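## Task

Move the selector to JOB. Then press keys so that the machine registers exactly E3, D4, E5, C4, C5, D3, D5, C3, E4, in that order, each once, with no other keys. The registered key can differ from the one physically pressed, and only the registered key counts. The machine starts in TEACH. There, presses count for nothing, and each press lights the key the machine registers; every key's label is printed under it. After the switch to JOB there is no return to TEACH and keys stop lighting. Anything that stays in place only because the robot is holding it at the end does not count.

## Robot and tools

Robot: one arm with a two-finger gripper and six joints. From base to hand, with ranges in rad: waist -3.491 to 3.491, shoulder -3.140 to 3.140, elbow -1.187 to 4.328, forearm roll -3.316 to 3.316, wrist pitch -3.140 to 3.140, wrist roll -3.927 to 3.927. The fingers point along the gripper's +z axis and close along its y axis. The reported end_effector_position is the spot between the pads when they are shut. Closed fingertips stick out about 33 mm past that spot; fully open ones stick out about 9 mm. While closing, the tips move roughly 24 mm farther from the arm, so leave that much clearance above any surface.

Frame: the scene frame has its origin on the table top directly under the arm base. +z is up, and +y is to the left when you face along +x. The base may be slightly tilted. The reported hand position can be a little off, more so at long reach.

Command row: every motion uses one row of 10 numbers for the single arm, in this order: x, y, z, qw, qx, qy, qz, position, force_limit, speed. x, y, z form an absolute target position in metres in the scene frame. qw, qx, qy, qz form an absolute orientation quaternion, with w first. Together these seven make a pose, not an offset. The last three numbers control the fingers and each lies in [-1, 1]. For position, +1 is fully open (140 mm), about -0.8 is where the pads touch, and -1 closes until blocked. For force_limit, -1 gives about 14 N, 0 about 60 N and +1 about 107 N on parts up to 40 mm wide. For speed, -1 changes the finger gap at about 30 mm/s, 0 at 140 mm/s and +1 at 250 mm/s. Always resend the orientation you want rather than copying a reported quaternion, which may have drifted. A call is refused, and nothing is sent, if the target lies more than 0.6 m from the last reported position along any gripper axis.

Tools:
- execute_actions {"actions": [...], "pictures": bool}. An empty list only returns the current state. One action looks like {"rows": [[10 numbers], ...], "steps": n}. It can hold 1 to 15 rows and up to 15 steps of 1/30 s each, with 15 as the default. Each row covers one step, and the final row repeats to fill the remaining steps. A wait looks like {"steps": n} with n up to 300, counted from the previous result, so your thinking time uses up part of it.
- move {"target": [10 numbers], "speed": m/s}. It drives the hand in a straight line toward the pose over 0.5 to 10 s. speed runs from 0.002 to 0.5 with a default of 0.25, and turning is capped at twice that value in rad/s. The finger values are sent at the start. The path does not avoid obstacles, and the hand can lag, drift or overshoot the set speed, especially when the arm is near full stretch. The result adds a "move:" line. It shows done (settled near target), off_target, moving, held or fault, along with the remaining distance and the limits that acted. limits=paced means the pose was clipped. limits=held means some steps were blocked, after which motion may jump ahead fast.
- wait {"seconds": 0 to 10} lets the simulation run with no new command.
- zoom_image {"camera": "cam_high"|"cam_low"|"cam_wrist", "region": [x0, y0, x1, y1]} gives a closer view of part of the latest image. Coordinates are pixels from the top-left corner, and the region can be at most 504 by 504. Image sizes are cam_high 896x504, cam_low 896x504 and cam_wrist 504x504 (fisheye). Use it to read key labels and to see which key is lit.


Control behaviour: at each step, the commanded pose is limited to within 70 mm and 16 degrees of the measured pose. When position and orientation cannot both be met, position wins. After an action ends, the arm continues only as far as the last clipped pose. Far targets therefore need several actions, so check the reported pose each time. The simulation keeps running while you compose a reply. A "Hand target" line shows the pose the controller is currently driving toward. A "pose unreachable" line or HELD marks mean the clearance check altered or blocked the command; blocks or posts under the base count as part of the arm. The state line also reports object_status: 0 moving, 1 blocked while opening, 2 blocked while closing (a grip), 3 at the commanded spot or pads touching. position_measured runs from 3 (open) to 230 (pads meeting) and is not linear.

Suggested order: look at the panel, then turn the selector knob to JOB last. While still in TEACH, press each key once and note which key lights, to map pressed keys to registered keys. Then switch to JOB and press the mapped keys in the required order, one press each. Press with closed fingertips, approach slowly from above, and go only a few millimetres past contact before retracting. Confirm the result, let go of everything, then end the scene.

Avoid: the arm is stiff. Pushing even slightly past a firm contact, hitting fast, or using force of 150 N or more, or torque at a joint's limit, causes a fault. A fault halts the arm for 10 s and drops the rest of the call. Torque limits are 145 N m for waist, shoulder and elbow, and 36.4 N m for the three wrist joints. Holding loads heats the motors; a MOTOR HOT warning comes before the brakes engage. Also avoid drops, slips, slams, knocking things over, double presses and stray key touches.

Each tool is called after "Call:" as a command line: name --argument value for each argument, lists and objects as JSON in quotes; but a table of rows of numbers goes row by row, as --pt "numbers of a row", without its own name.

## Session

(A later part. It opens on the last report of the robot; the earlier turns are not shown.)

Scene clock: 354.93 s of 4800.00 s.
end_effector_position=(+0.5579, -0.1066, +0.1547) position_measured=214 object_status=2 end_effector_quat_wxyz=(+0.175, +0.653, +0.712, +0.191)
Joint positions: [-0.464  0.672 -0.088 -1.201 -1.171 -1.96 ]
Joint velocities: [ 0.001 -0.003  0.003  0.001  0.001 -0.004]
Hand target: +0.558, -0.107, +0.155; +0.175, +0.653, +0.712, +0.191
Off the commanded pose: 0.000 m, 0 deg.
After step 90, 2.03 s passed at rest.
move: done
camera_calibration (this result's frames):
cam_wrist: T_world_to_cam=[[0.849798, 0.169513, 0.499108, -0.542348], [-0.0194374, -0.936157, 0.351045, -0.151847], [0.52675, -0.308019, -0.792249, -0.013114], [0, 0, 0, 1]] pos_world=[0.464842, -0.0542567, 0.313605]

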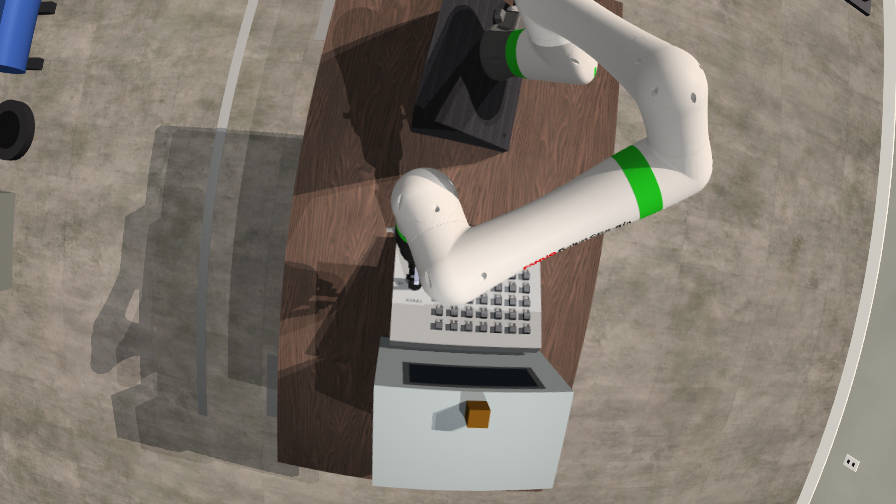

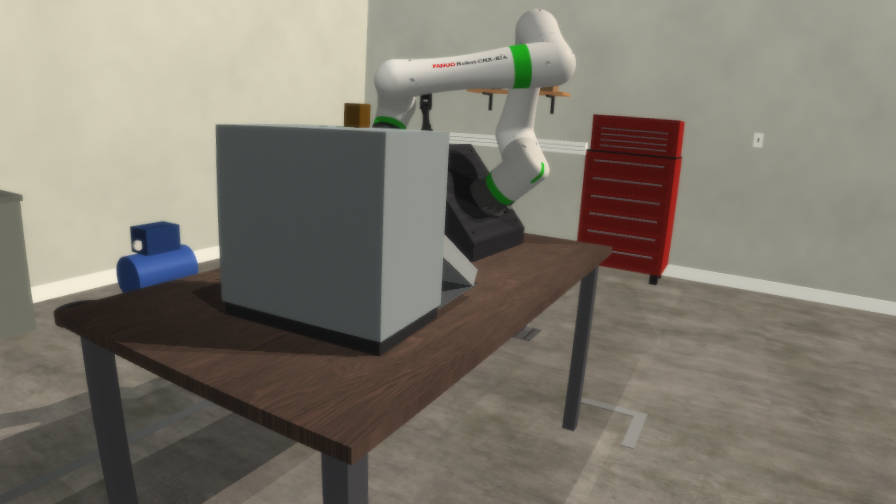

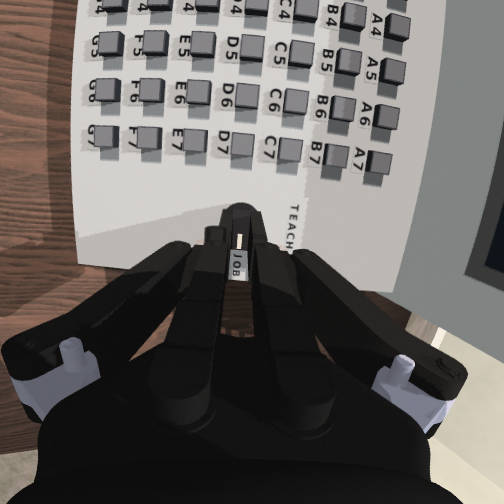

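Call:
move --target '[0.5580,-0.1066,0.1548,0.1749,0.6526,0.7122,0.1908,-0.4,-0.6,0.3]' --speed 0.05

Call:
move --target '[0.5381,-0.1084,0.1894,0.1749,0.6526,0.7122,0.1908,-0.4,-0.6,0.3]' --speed 0.1

Call:
move --target '[0.4730,0.1140,0.1344,0.2586,-0.0421,0.965,0.0113,-1,0,0.5]' --speed 0.25

Scene clock: 368.87 s of 4800.00 s.
end_effector_position=(+0.5580, -0.1066, +0.1548) position_measured=179 object_status=3 end_effector_quat_wxyz=(+0.175, +0.653, +0.712, +0.191)
Joint positions: [-0.464  0.672 -0.088 -1.201 -1.171 -1.96 ]
Joint velocities: [-0.001 -0.    -0.001 -0.    -0.     0.001]
Hand target: +0.558, -0.107, +0.155; +0.175, +0.653, +0.712, +0.191
Off the commanded pose: 0.000 m, 0 deg.
After step 90, 10.23 s passed at rest.
move: done
camera_calibration (this result's frames):
cam_wrist: T_world_to_cam=[[0.849752, 0.169615, 0.499152, -0.542465], [-0.0194416, -0.936102, 0.351191, -0.151878], [0.526824, -0.308129, -0.792157, -0.0131197], [0, 0, 0, 1]] pos_world=[0.46492, -0.0542053, 0.313717]

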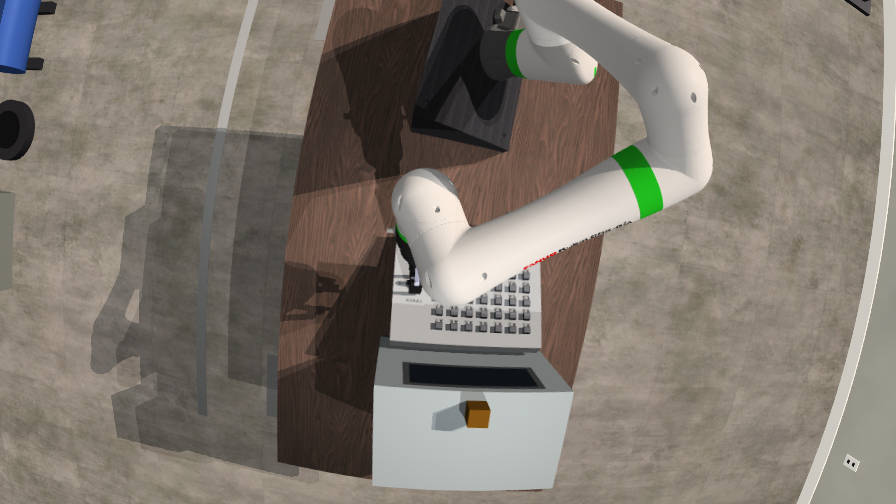

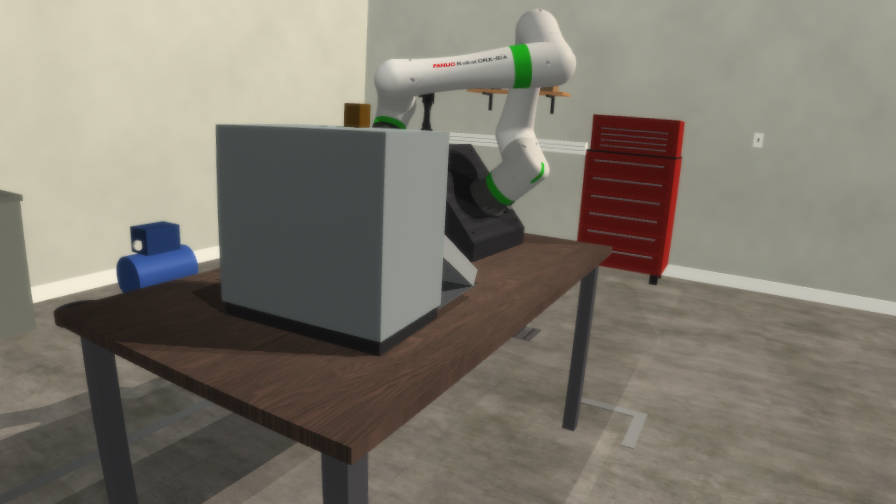

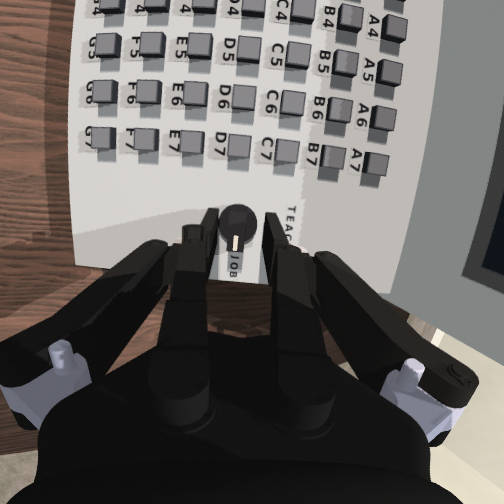

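Scene clock: 369.67 s of 4800.00 s.
end_effector_position=(+0.5380, -0.1084, +0.1893) position_measured=179 object_status=3 end_effector_quat_wxyz=(+0.175, +0.653, +0.712, +0.191)
Joint positions: [-0.524  0.631 -0.093 -1.154 -1.225 -1.978]
Joint velocities: [-0.001  0.001 -0.001  0.001 -0.001 -0.001]
Hand target: +0.538, -0.108, +0.189; +0.175, +0.653, +0.712, +0.191
Off the commanded pose: 0.000 m, 0 deg.
move: done
camera_calibration (this result's frames):
cam_wrist: T_world_to_cam=[[0.849806, 0.169478, 0.499106, -0.542436], [-0.0195923, -0.936088, 0.351219, -0.165994], [0.526731, -0.308247, -0.792173, 0.0242195], [0, 0, 0, 1]] pos_world=[0.444956, -0.0559884, 0.348219]

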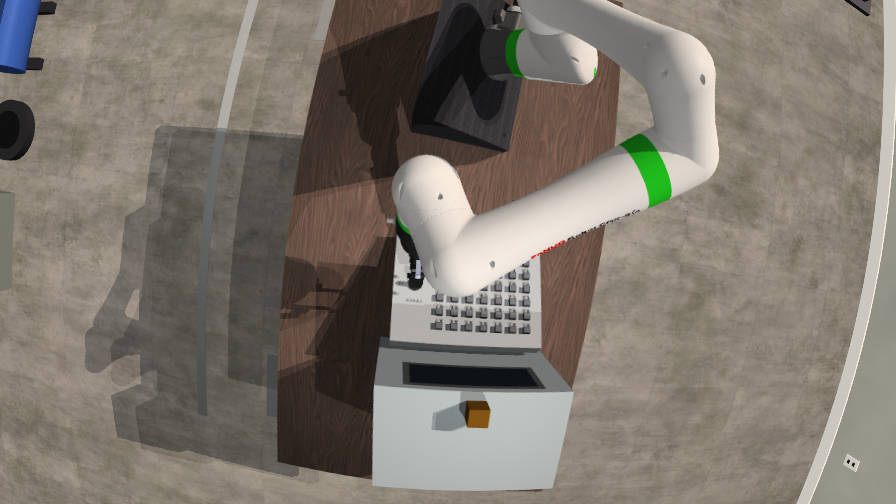

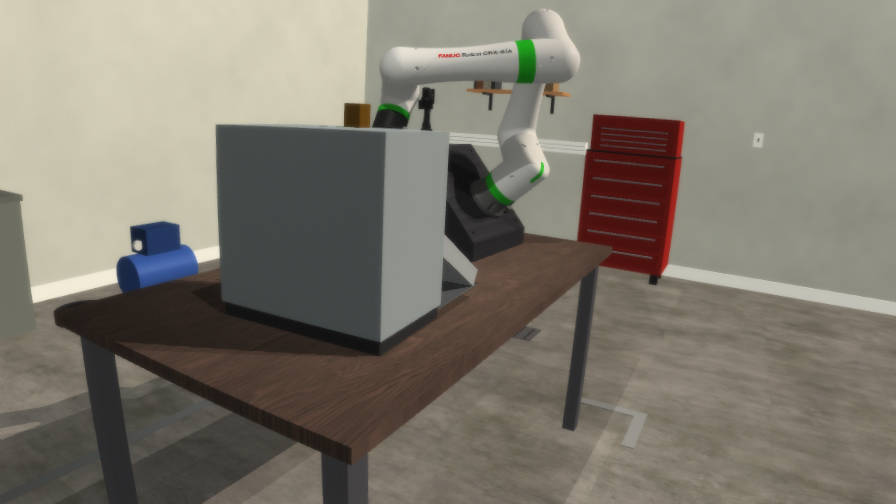

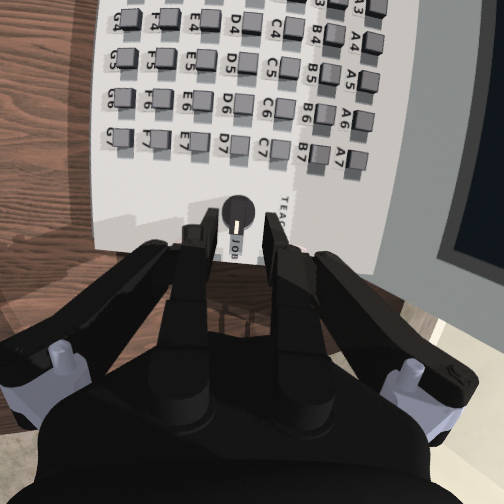

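Scene clock: 373.20 s of 4800.00 s.
end_effector_position=(+0.4735, +0.1140, +0.1343) position_measured=233 object_status=3 end_effector_quat_wxyz=(+0.259, -0.042, +0.965, +0.012)
Joint positions: [-0.215  0.022 -0.513 -1.217 -1.063 -0.701]
Joint velocities: [ 0.001 -0.003 -0.002  0.     0.001  0.002]
Hand target: +0.473, +0.114, +0.134; +0.259, -0.042, +0.965, +0.012
Off the commanded pose: 0.000 m, 0 deg.
move: done
camera_calibration (this result's frames):
cam_wrist: T_world_to_cam=[[-0.169474, 0.984484, -0.0455017, -0.0350102], [0.617799, 0.142096, 0.773391, -0.421116], [0.767856, 0.102959, -0.632295, -0.0993264], [0, 0, 0, 1]] pos_world=[0.3305, 0.104533, 0.26129]

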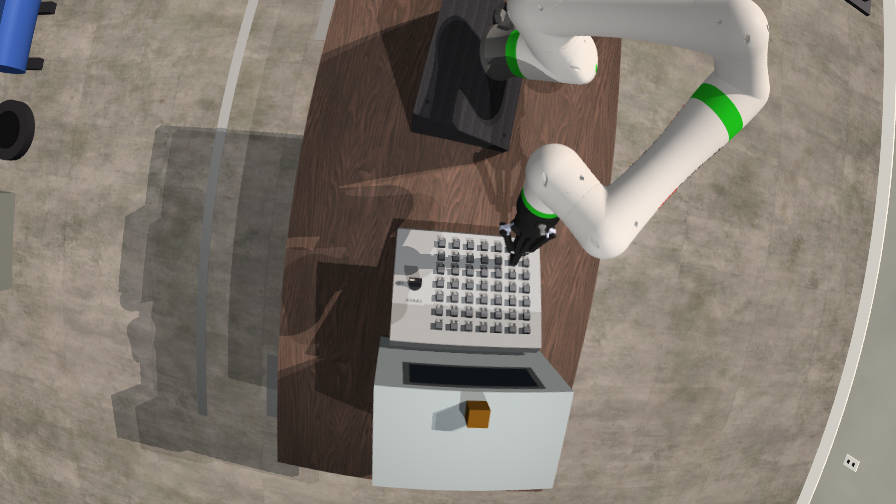

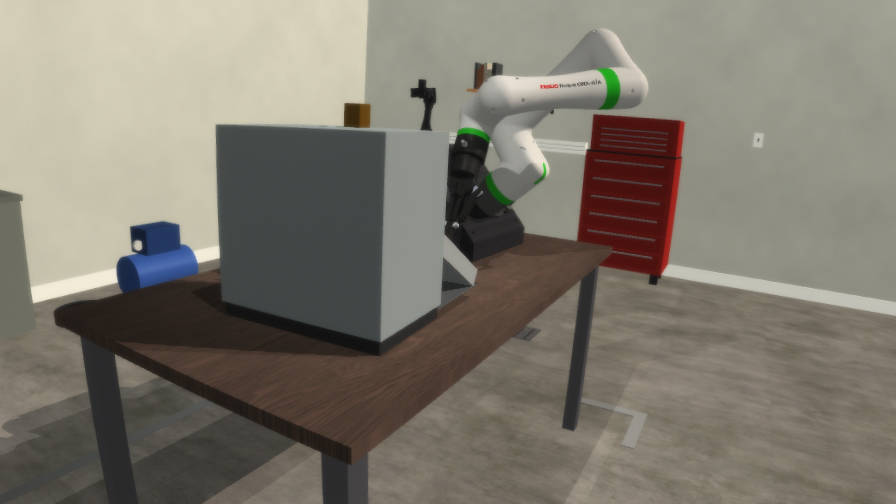

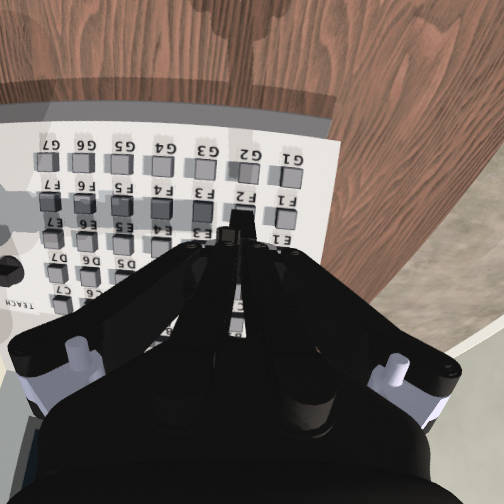

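Call:
execute_actions --actions '[{"rows":[[0.4780,0.1144,0.1257,0.2586,-0.0421,0.965,0.0113,-1,0,0.5]],"steps":12}]' --pictures false

Call:
move --target '[0.4843,0.1149,0.1147,0.2586,-0.0421,0.965,0.0113,-1,0,0.5]' --speed 0.015

Call:
execute_actions --actions '[{"rows":[[0.4780,0.1144,0.1257,0.2586,-0.0421,0.965,0.0113,-1,0,0.5]],"steps":11}]' --pictures false

Call:
execute_actions --actions '[{"rows":[[0.4886,0.1041,0.1313,0.2586,-0.0421,0.965,0.0113,-1,0,0.5],[0.4886,0.1041,0.1313,0.2586,-0.0421,0.965,0.0113,-1,0,0.5],[0.4992,0.0938,0.1368,0.2586,-0.0421,0.965,0.0113,-1,0,0.5],[0.4992,0.0938,0.1368,0.2586,-0.0421,0.965,0.0113,-1,0,0.5],[0.5098,0.0835,0.1424,0.2586,-0.0421,0.965,0.0113,-1,0,0.5]],"steps":15}]' --pictures false

Call:
move --target '[0.5157,0.0840,0.1321,0.2586,-0.0421,0.965,0.0113,-1,0,0.5]' --speed 0.015

Call:
execute_actions --actions '[{"rows":[[0.5098,0.0835,0.1424,0.2586,-0.0421,0.965,0.0113,-1,0,0.5]],"steps":11}]' --pictures false

Call:
execute_actions --actions '[{"rows":[[0.5011,0.0715,0.1368,0.2586,-0.0421,0.965,0.0113,-1,0,0.5],[0.5011,0.0715,0.1368,0.2586,-0.0421,0.965,0.0113,-1,0,0.5],[0.4925,0.0596,0.1313,0.2586,-0.0421,0.965,0.0113,-1,0,0.5],[0.4925,0.0596,0.1313,0.2586,-0.0421,0.965,0.0113,-1,0,0.5],[0.4838,0.0476,0.1257,0.2586,-0.0421,0.965,0.0113,-1,0,0.5]],"steps":15}]' --pictures false

Call:
move --target '[0.4901,0.0481,0.1147,0.2586,-0.0421,0.965,0.0113,-1,0,0.5]' --speed 0.015

Call:
execute_actions --actions '[{"rows":[[0.4838,0.0476,0.1257,0.2586,-0.0421,0.965,0.0113,-1,0,0.5]],"steps":11}]' --pictures false

Scene clock: 394.80 s of 4800.00 s.
end_effector_position=(+0.4780, +0.1144, +0.1257) position_measured=233 object_status=3 end_effector_quat_wxyz=(+0.259, -0.042, +0.965, +0.011)
Joint positions: [-0.195  0.038 -0.51  -1.229 -1.043 -0.694]
Joint velocities: [ 0.002  0.001  0.001 -0.001  0.     0.   ]
Hand target: +0.478, +0.114, +0.126; +0.259, -0.042, +0.965, +0.011
Off the commanded pose: 0.000 m, 0 deg.
Steps of this call (steps 1 to 90: nothing new was sent; then 18.20 s passed at rest; steps 91 to 102: all 12 steps of this action). Readings (end_effector_position | what the end effector reports):
91: (+0.4735, +0.1141, +0.1342) | position_measured=233 object_status=3
92: (+0.4740, +0.1139, +0.1326) | position_measured=233 object_status=3
94: (+0.4764, +0.1143, +0.1279) | position_measured=233 object_status=3
98: (+0.4778, +0.1144, +0.1259) | position_measured=233 object_status=3
102: the state above

Scene clock: 396.10 s of 4800.00 s.
end_effector_position=(+0.4843, +0.1149, +0.1148) position_measured=233 object_status=3 end_effector_quat_wxyz=(+0.259, -0.042, +0.965, +0.011)
Joint positions: [-0.17   0.059 -0.506 -1.248 -1.017 -0.683]
Joint velocities: [ 0.001  0.003 -0.001  0.001  0.001  0.002]
Hand target: +0.484, +0.115, +0.115; +0.259, -0.042, +0.965, +0.011
Off the commanded pose: 0.000 m, 0 deg.
move: done
camera_calibration (this result's frames):
cam_wrist: T_world_to_cam=[[-0.169451, 0.984464, -0.0460066, -0.0348772], [0.618773, 0.142608, 0.772517, -0.413316], [0.767076, 0.102436, -0.633325, -0.119499], [0, 0, 0, 1]] pos_world=[0.341504, 0.105519, 0.242007]

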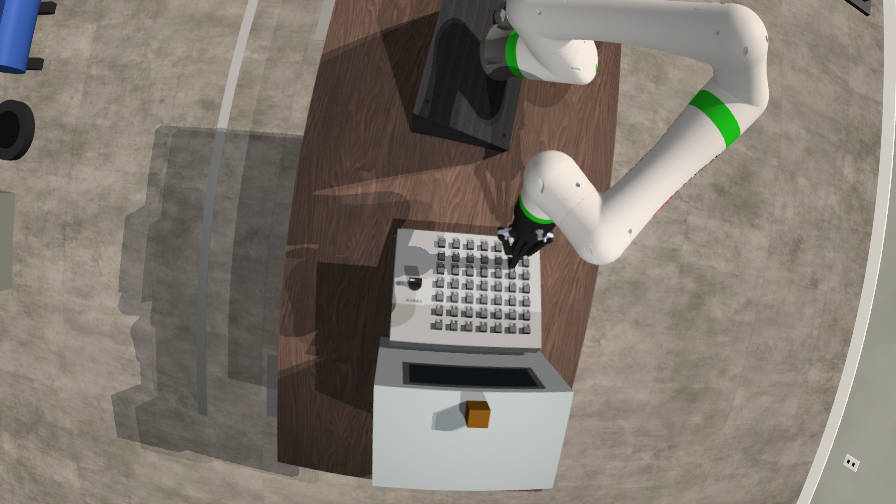

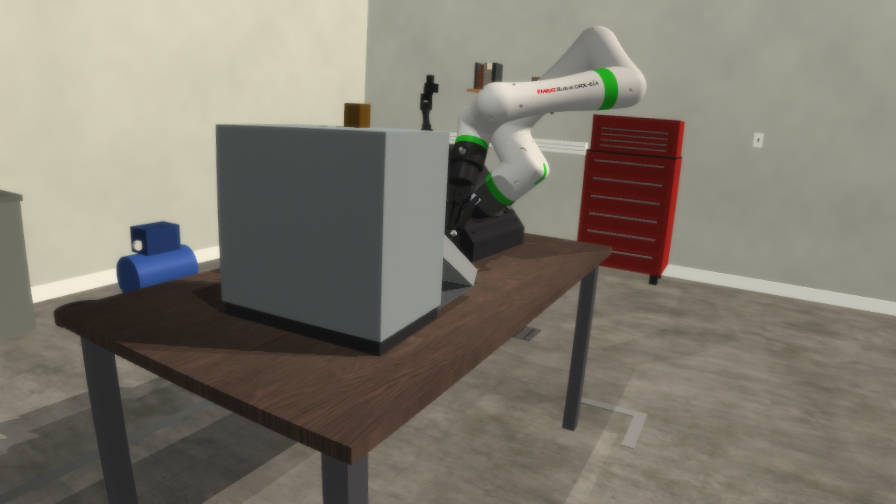

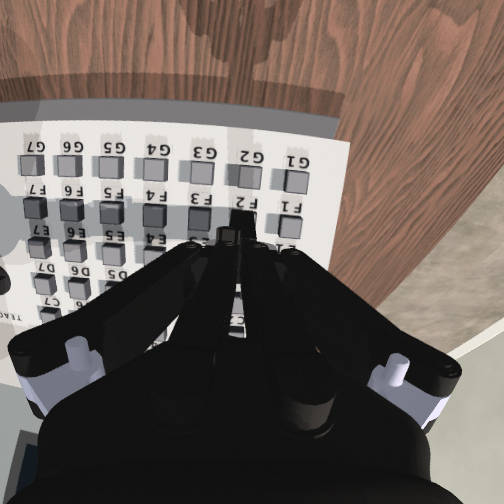

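Scene clock: 396.47 s of 4800.00 s.
end_effector_position=(+0.4780, +0.1144, +0.1256) position_measured=233 object_status=3 end_effector_quat_wxyz=(+0.259, -0.042, +0.965, +0.011)
Joint positions: [-0.194  0.038 -0.51  -1.229 -1.042 -0.694]
Joint velocities: [-0.003 -0.004 -0.001  0.002 -0.003  0.001]
Hand target: +0.478, +0.114, +0.126; +0.259, -0.042, +0.965, +0.011
Off the commanded pose: 0.000 m, 0 deg.
Steps of this call (steps 1 to 11: all 11 steps of this action). Readings (end_effector_position | what the end effector reports):
1: (+0.4843, +0.1149, +0.1148) | position_measured=233 object_status=3
2: (+0.4838, +0.1151, +0.1160) | position_measured=233 object_status=3
4: (+0.4802, +0.1146, +0.1222) | position_measured=233 object_status=3
8: (+0.4782, +0.1144, +0.1253) | position_measured=233 object_status=3
11: the state above

Scene clock: 396.97 s of 4800.00 s.
end_effector_position=(+0.5095, +0.0835, +0.1425) position_measured=233 object_status=3 end_effector_quat_wxyz=(+0.258, -0.042, +0.965, +0.011)
Joint positions: [-0.249  0.161 -0.407 -1.219 -1.079 -0.654]
Joint velocities: [-0.003  0.011  0.008  0.    -0.003  0.003]
Hand target: +0.510, +0.083, +0.142; +0.259, -0.042, +0.965, +0.011
Off the commanded pose: 0.000 m, 0 deg.
Steps of this call (steps 1 to 15: all 15 steps of this action). Readings (end_effector_position | what the end effector reports):
1: (+0.4780, +0.1143, +0.1257) | position_measured=233 object_status=3
2: (+0.4790, +0.1135, +0.1264) | position_measured=233 object_status=3
4: (+0.4852, +0.1073, +0.1300) | position_measured=233 object_status=3
8: (+0.5013, +0.0903, +0.1391) | position_measured=233 object_status=3
15: the state above

Scene clock: 398.23 s of 4800.00 s.
end_effector_position=(+0.5157, +0.0840, +0.1322) position_measured=233 object_status=3 end_effector_quat_wxyz=(+0.259, -0.042, +0.965, +0.011)
Joint positions: [-0.228  0.18  -0.403 -1.236 -1.058 -0.645]
Joint velocities: [ 0.002  0.001  0.002 -0.002  0.002  0.   ]
Hand target: +0.516, +0.084, +0.132; +0.259, -0.042, +0.965, +0.011
Off the commanded pose: 0.000 m, 0 deg.
move: done
camera_calibration (this result's frames):
cam_wrist: T_world_to_cam=[[-0.169525, 0.984447, -0.0460907, 0.00171448], [0.618772, 0.142722, 0.772497, -0.441811], [0.767061, 0.102438, -0.633344, -0.129345], [0, 0, 0, 1]] pos_world=[0.372886, 0.0746182, 0.259456]

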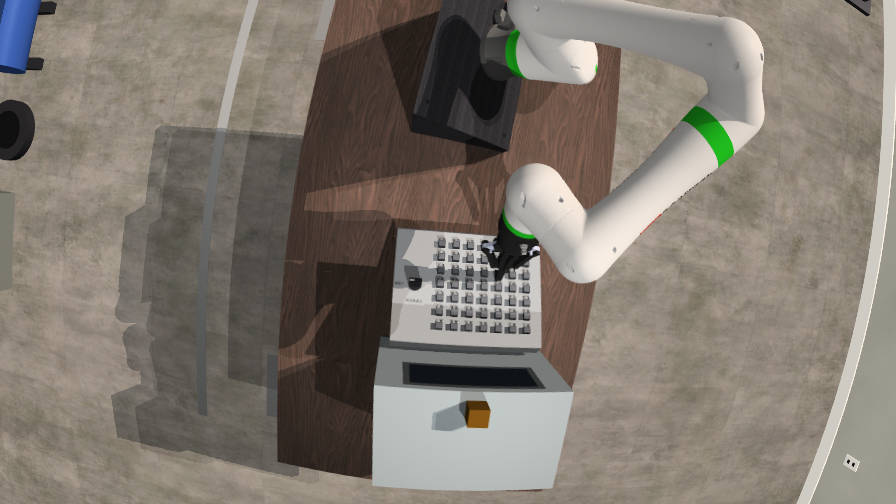

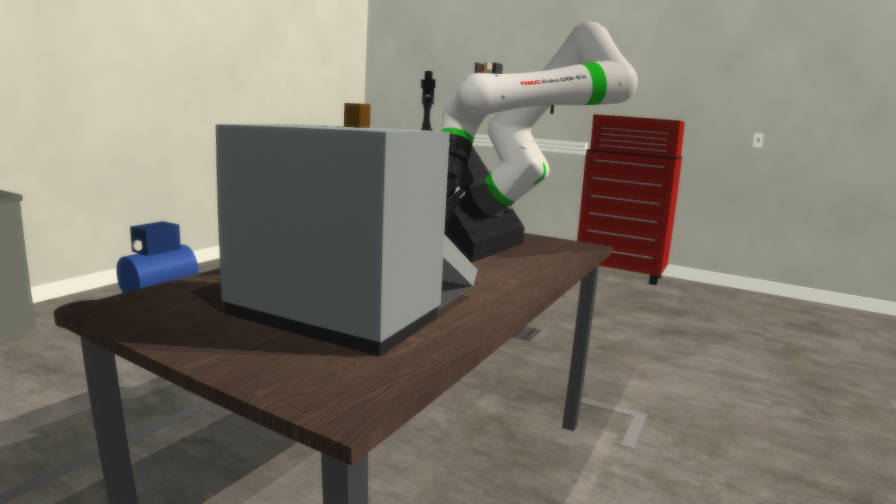

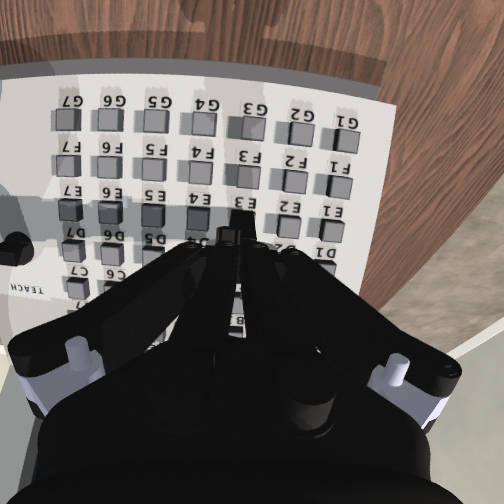

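Scene clock: 398.60 s of 4800.00 s.
end_effector_position=(+0.5098, +0.0835, +0.1423) position_measured=233 object_status=3 end_effector_quat_wxyz=(+0.259, -0.042, +0.965, +0.011)
Joint positions: [-0.249  0.162 -0.407 -1.22  -1.079 -0.654]
Joint velocities: [-0.003 -0.003  0.     0.002 -0.002 -0.   ]
Hand target: +0.510, +0.083, +0.142; +0.259, -0.042, +0.965, +0.011
Off the commanded pose: 0.000 m, 0 deg.
Steps of this call (steps 1 to 11: all 11 steps of this action). Readings (end_effector_position | what the end effector reports):
1: (+0.5157, +0.0840, +0.1322) | position_measured=233 object_status=3
2: (+0.5152, +0.0842, +0.1335) | position_measured=233 object_status=3
4: (+0.5118, +0.0837, +0.1393) | position_measured=233 object_status=3
8: (+0.5100, +0.0835, +0.1420) | position_measured=233 object_status=3
11: the state above

Scene clock: 399.10 s of 4800.00 s.
end_effector_position=(+0.4838, +0.0477, +0.1256) position_measured=233 object_status=3 end_effector_quat_wxyz=(+0.258, -0.042, +0.965, +0.011)
Joint positions: [-0.314  0.23  -0.457 -1.249 -1.09  -0.508]
Joint velocities: [-0.004  0.008 -0.002 -0.004 -0.003  0.013]
Hand target: +0.484, +0.048, +0.126; +0.258, -0.042, +0.965, +0.011
Off the commanded pose: 0.000 m, 0 deg.
Steps of this call (steps 1 to 15: all 15 steps of this action). Readings (end_effector_position | what the end effector reports):
1: (+0.5097, +0.0834, +0.1423) | position_measured=233 object_status=3
2: (+0.5086, +0.0818, +0.1418) | position_measured=233 object_status=3
4: (+0.5026, +0.0740, +0.1380) | position_measured=233 object_status=3
8: (+0.4883, +0.0553, +0.1288) | position_measured=233 object_status=3
15: the state above

Scene clock: 400.40 s of 4800.00 s.
end_effector_position=(+0.4901, +0.0481, +0.1149) position_measured=233 object_status=3 end_effector_quat_wxyz=(+0.259, -0.042, +0.965, +0.011)
Joint positions: [-0.292  0.25  -0.454 -1.27  -1.069 -0.496]
Joint velocities: [ 0.002  0.002  0.001 -0.002  0.002 -0.   ]
Hand target: +0.490, +0.048, +0.115; +0.259, -0.042, +0.965, +0.011
Off the commanded pose: 0.000 m, 0 deg.
move: done
camera_calibration (this result's frames):
cam_wrist: T_world_to_cam=[[-0.169607, 0.984432, -0.0461153, 0.0319495], [0.618779, 0.142795, 0.772478, -0.407426], [0.767037, 0.102482, -0.633365, -0.117015], [0, 0, 0, 1]] pos_world=[0.347281, 0.0387183, 0.242088]

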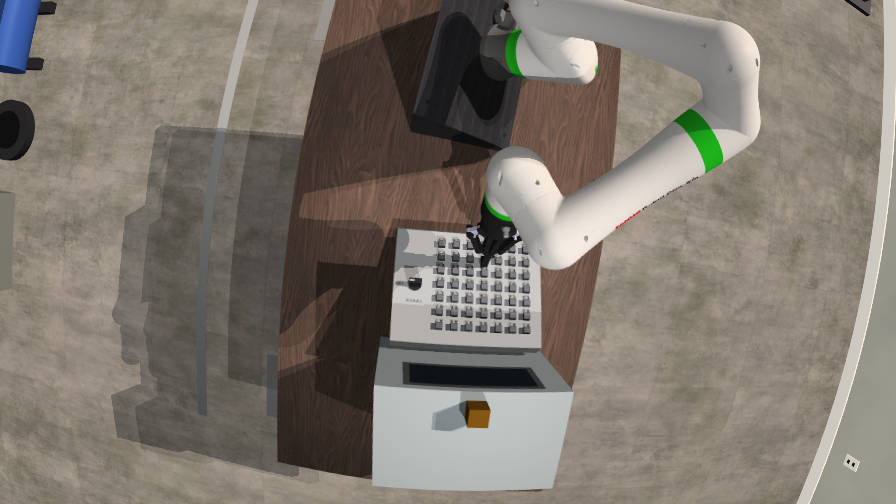

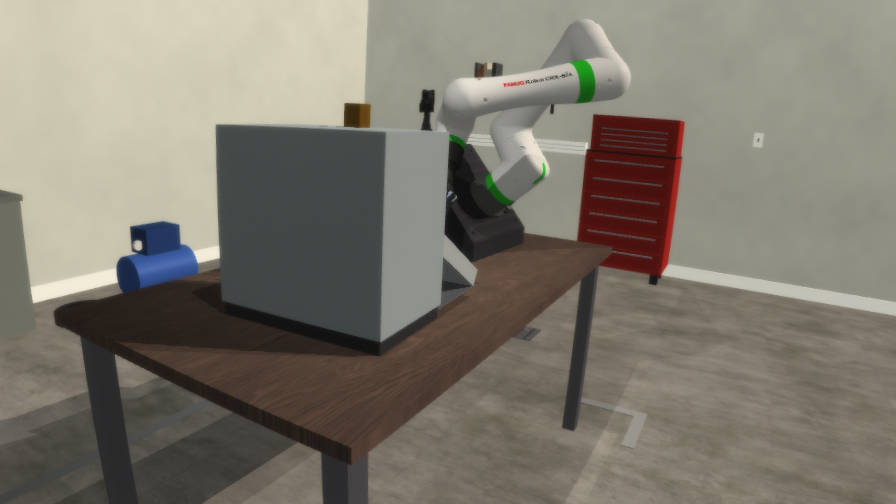

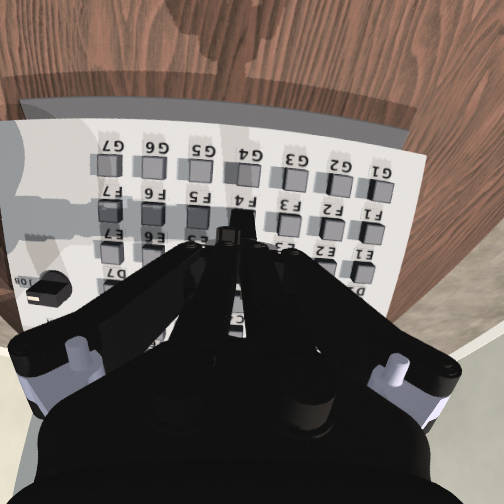

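Scene clock: 400.77 s of 4800.00 s.
end_effector_position=(+0.4838, +0.0476, +0.1256) position_measured=233 object_status=3 end_effector_quat_wxyz=(+0.259, -0.042, +0.965, +0.011)
Joint positions: [-0.315  0.23  -0.458 -1.25  -1.09  -0.507]
Joint velocities: [-0.002 -0.003 -0.002  0.003 -0.003 -0.003]
Hand target: +0.484, +0.048, +0.126; +0.259, -0.042, +0.965, +0.011
Off the commanded pose: 0.000 m, 0 deg.
Steps of this call (steps 1 to 11: all 11 steps of this action). Readings (end_effector_position | what the end effector reports):
1: (+0.4901, +0.0481, +0.1149) | position_measured=233 object_status=3
2: (+0.4896, +0.0482, +0.1161) | position_measured=233 object_status=3
4: (+0.4861, +0.0477, +0.1222) | position_measured=233 object_status=3
8: (+0.4840, +0.0476, +0.1253) | position_measured=233 object_status=3
11: the state above


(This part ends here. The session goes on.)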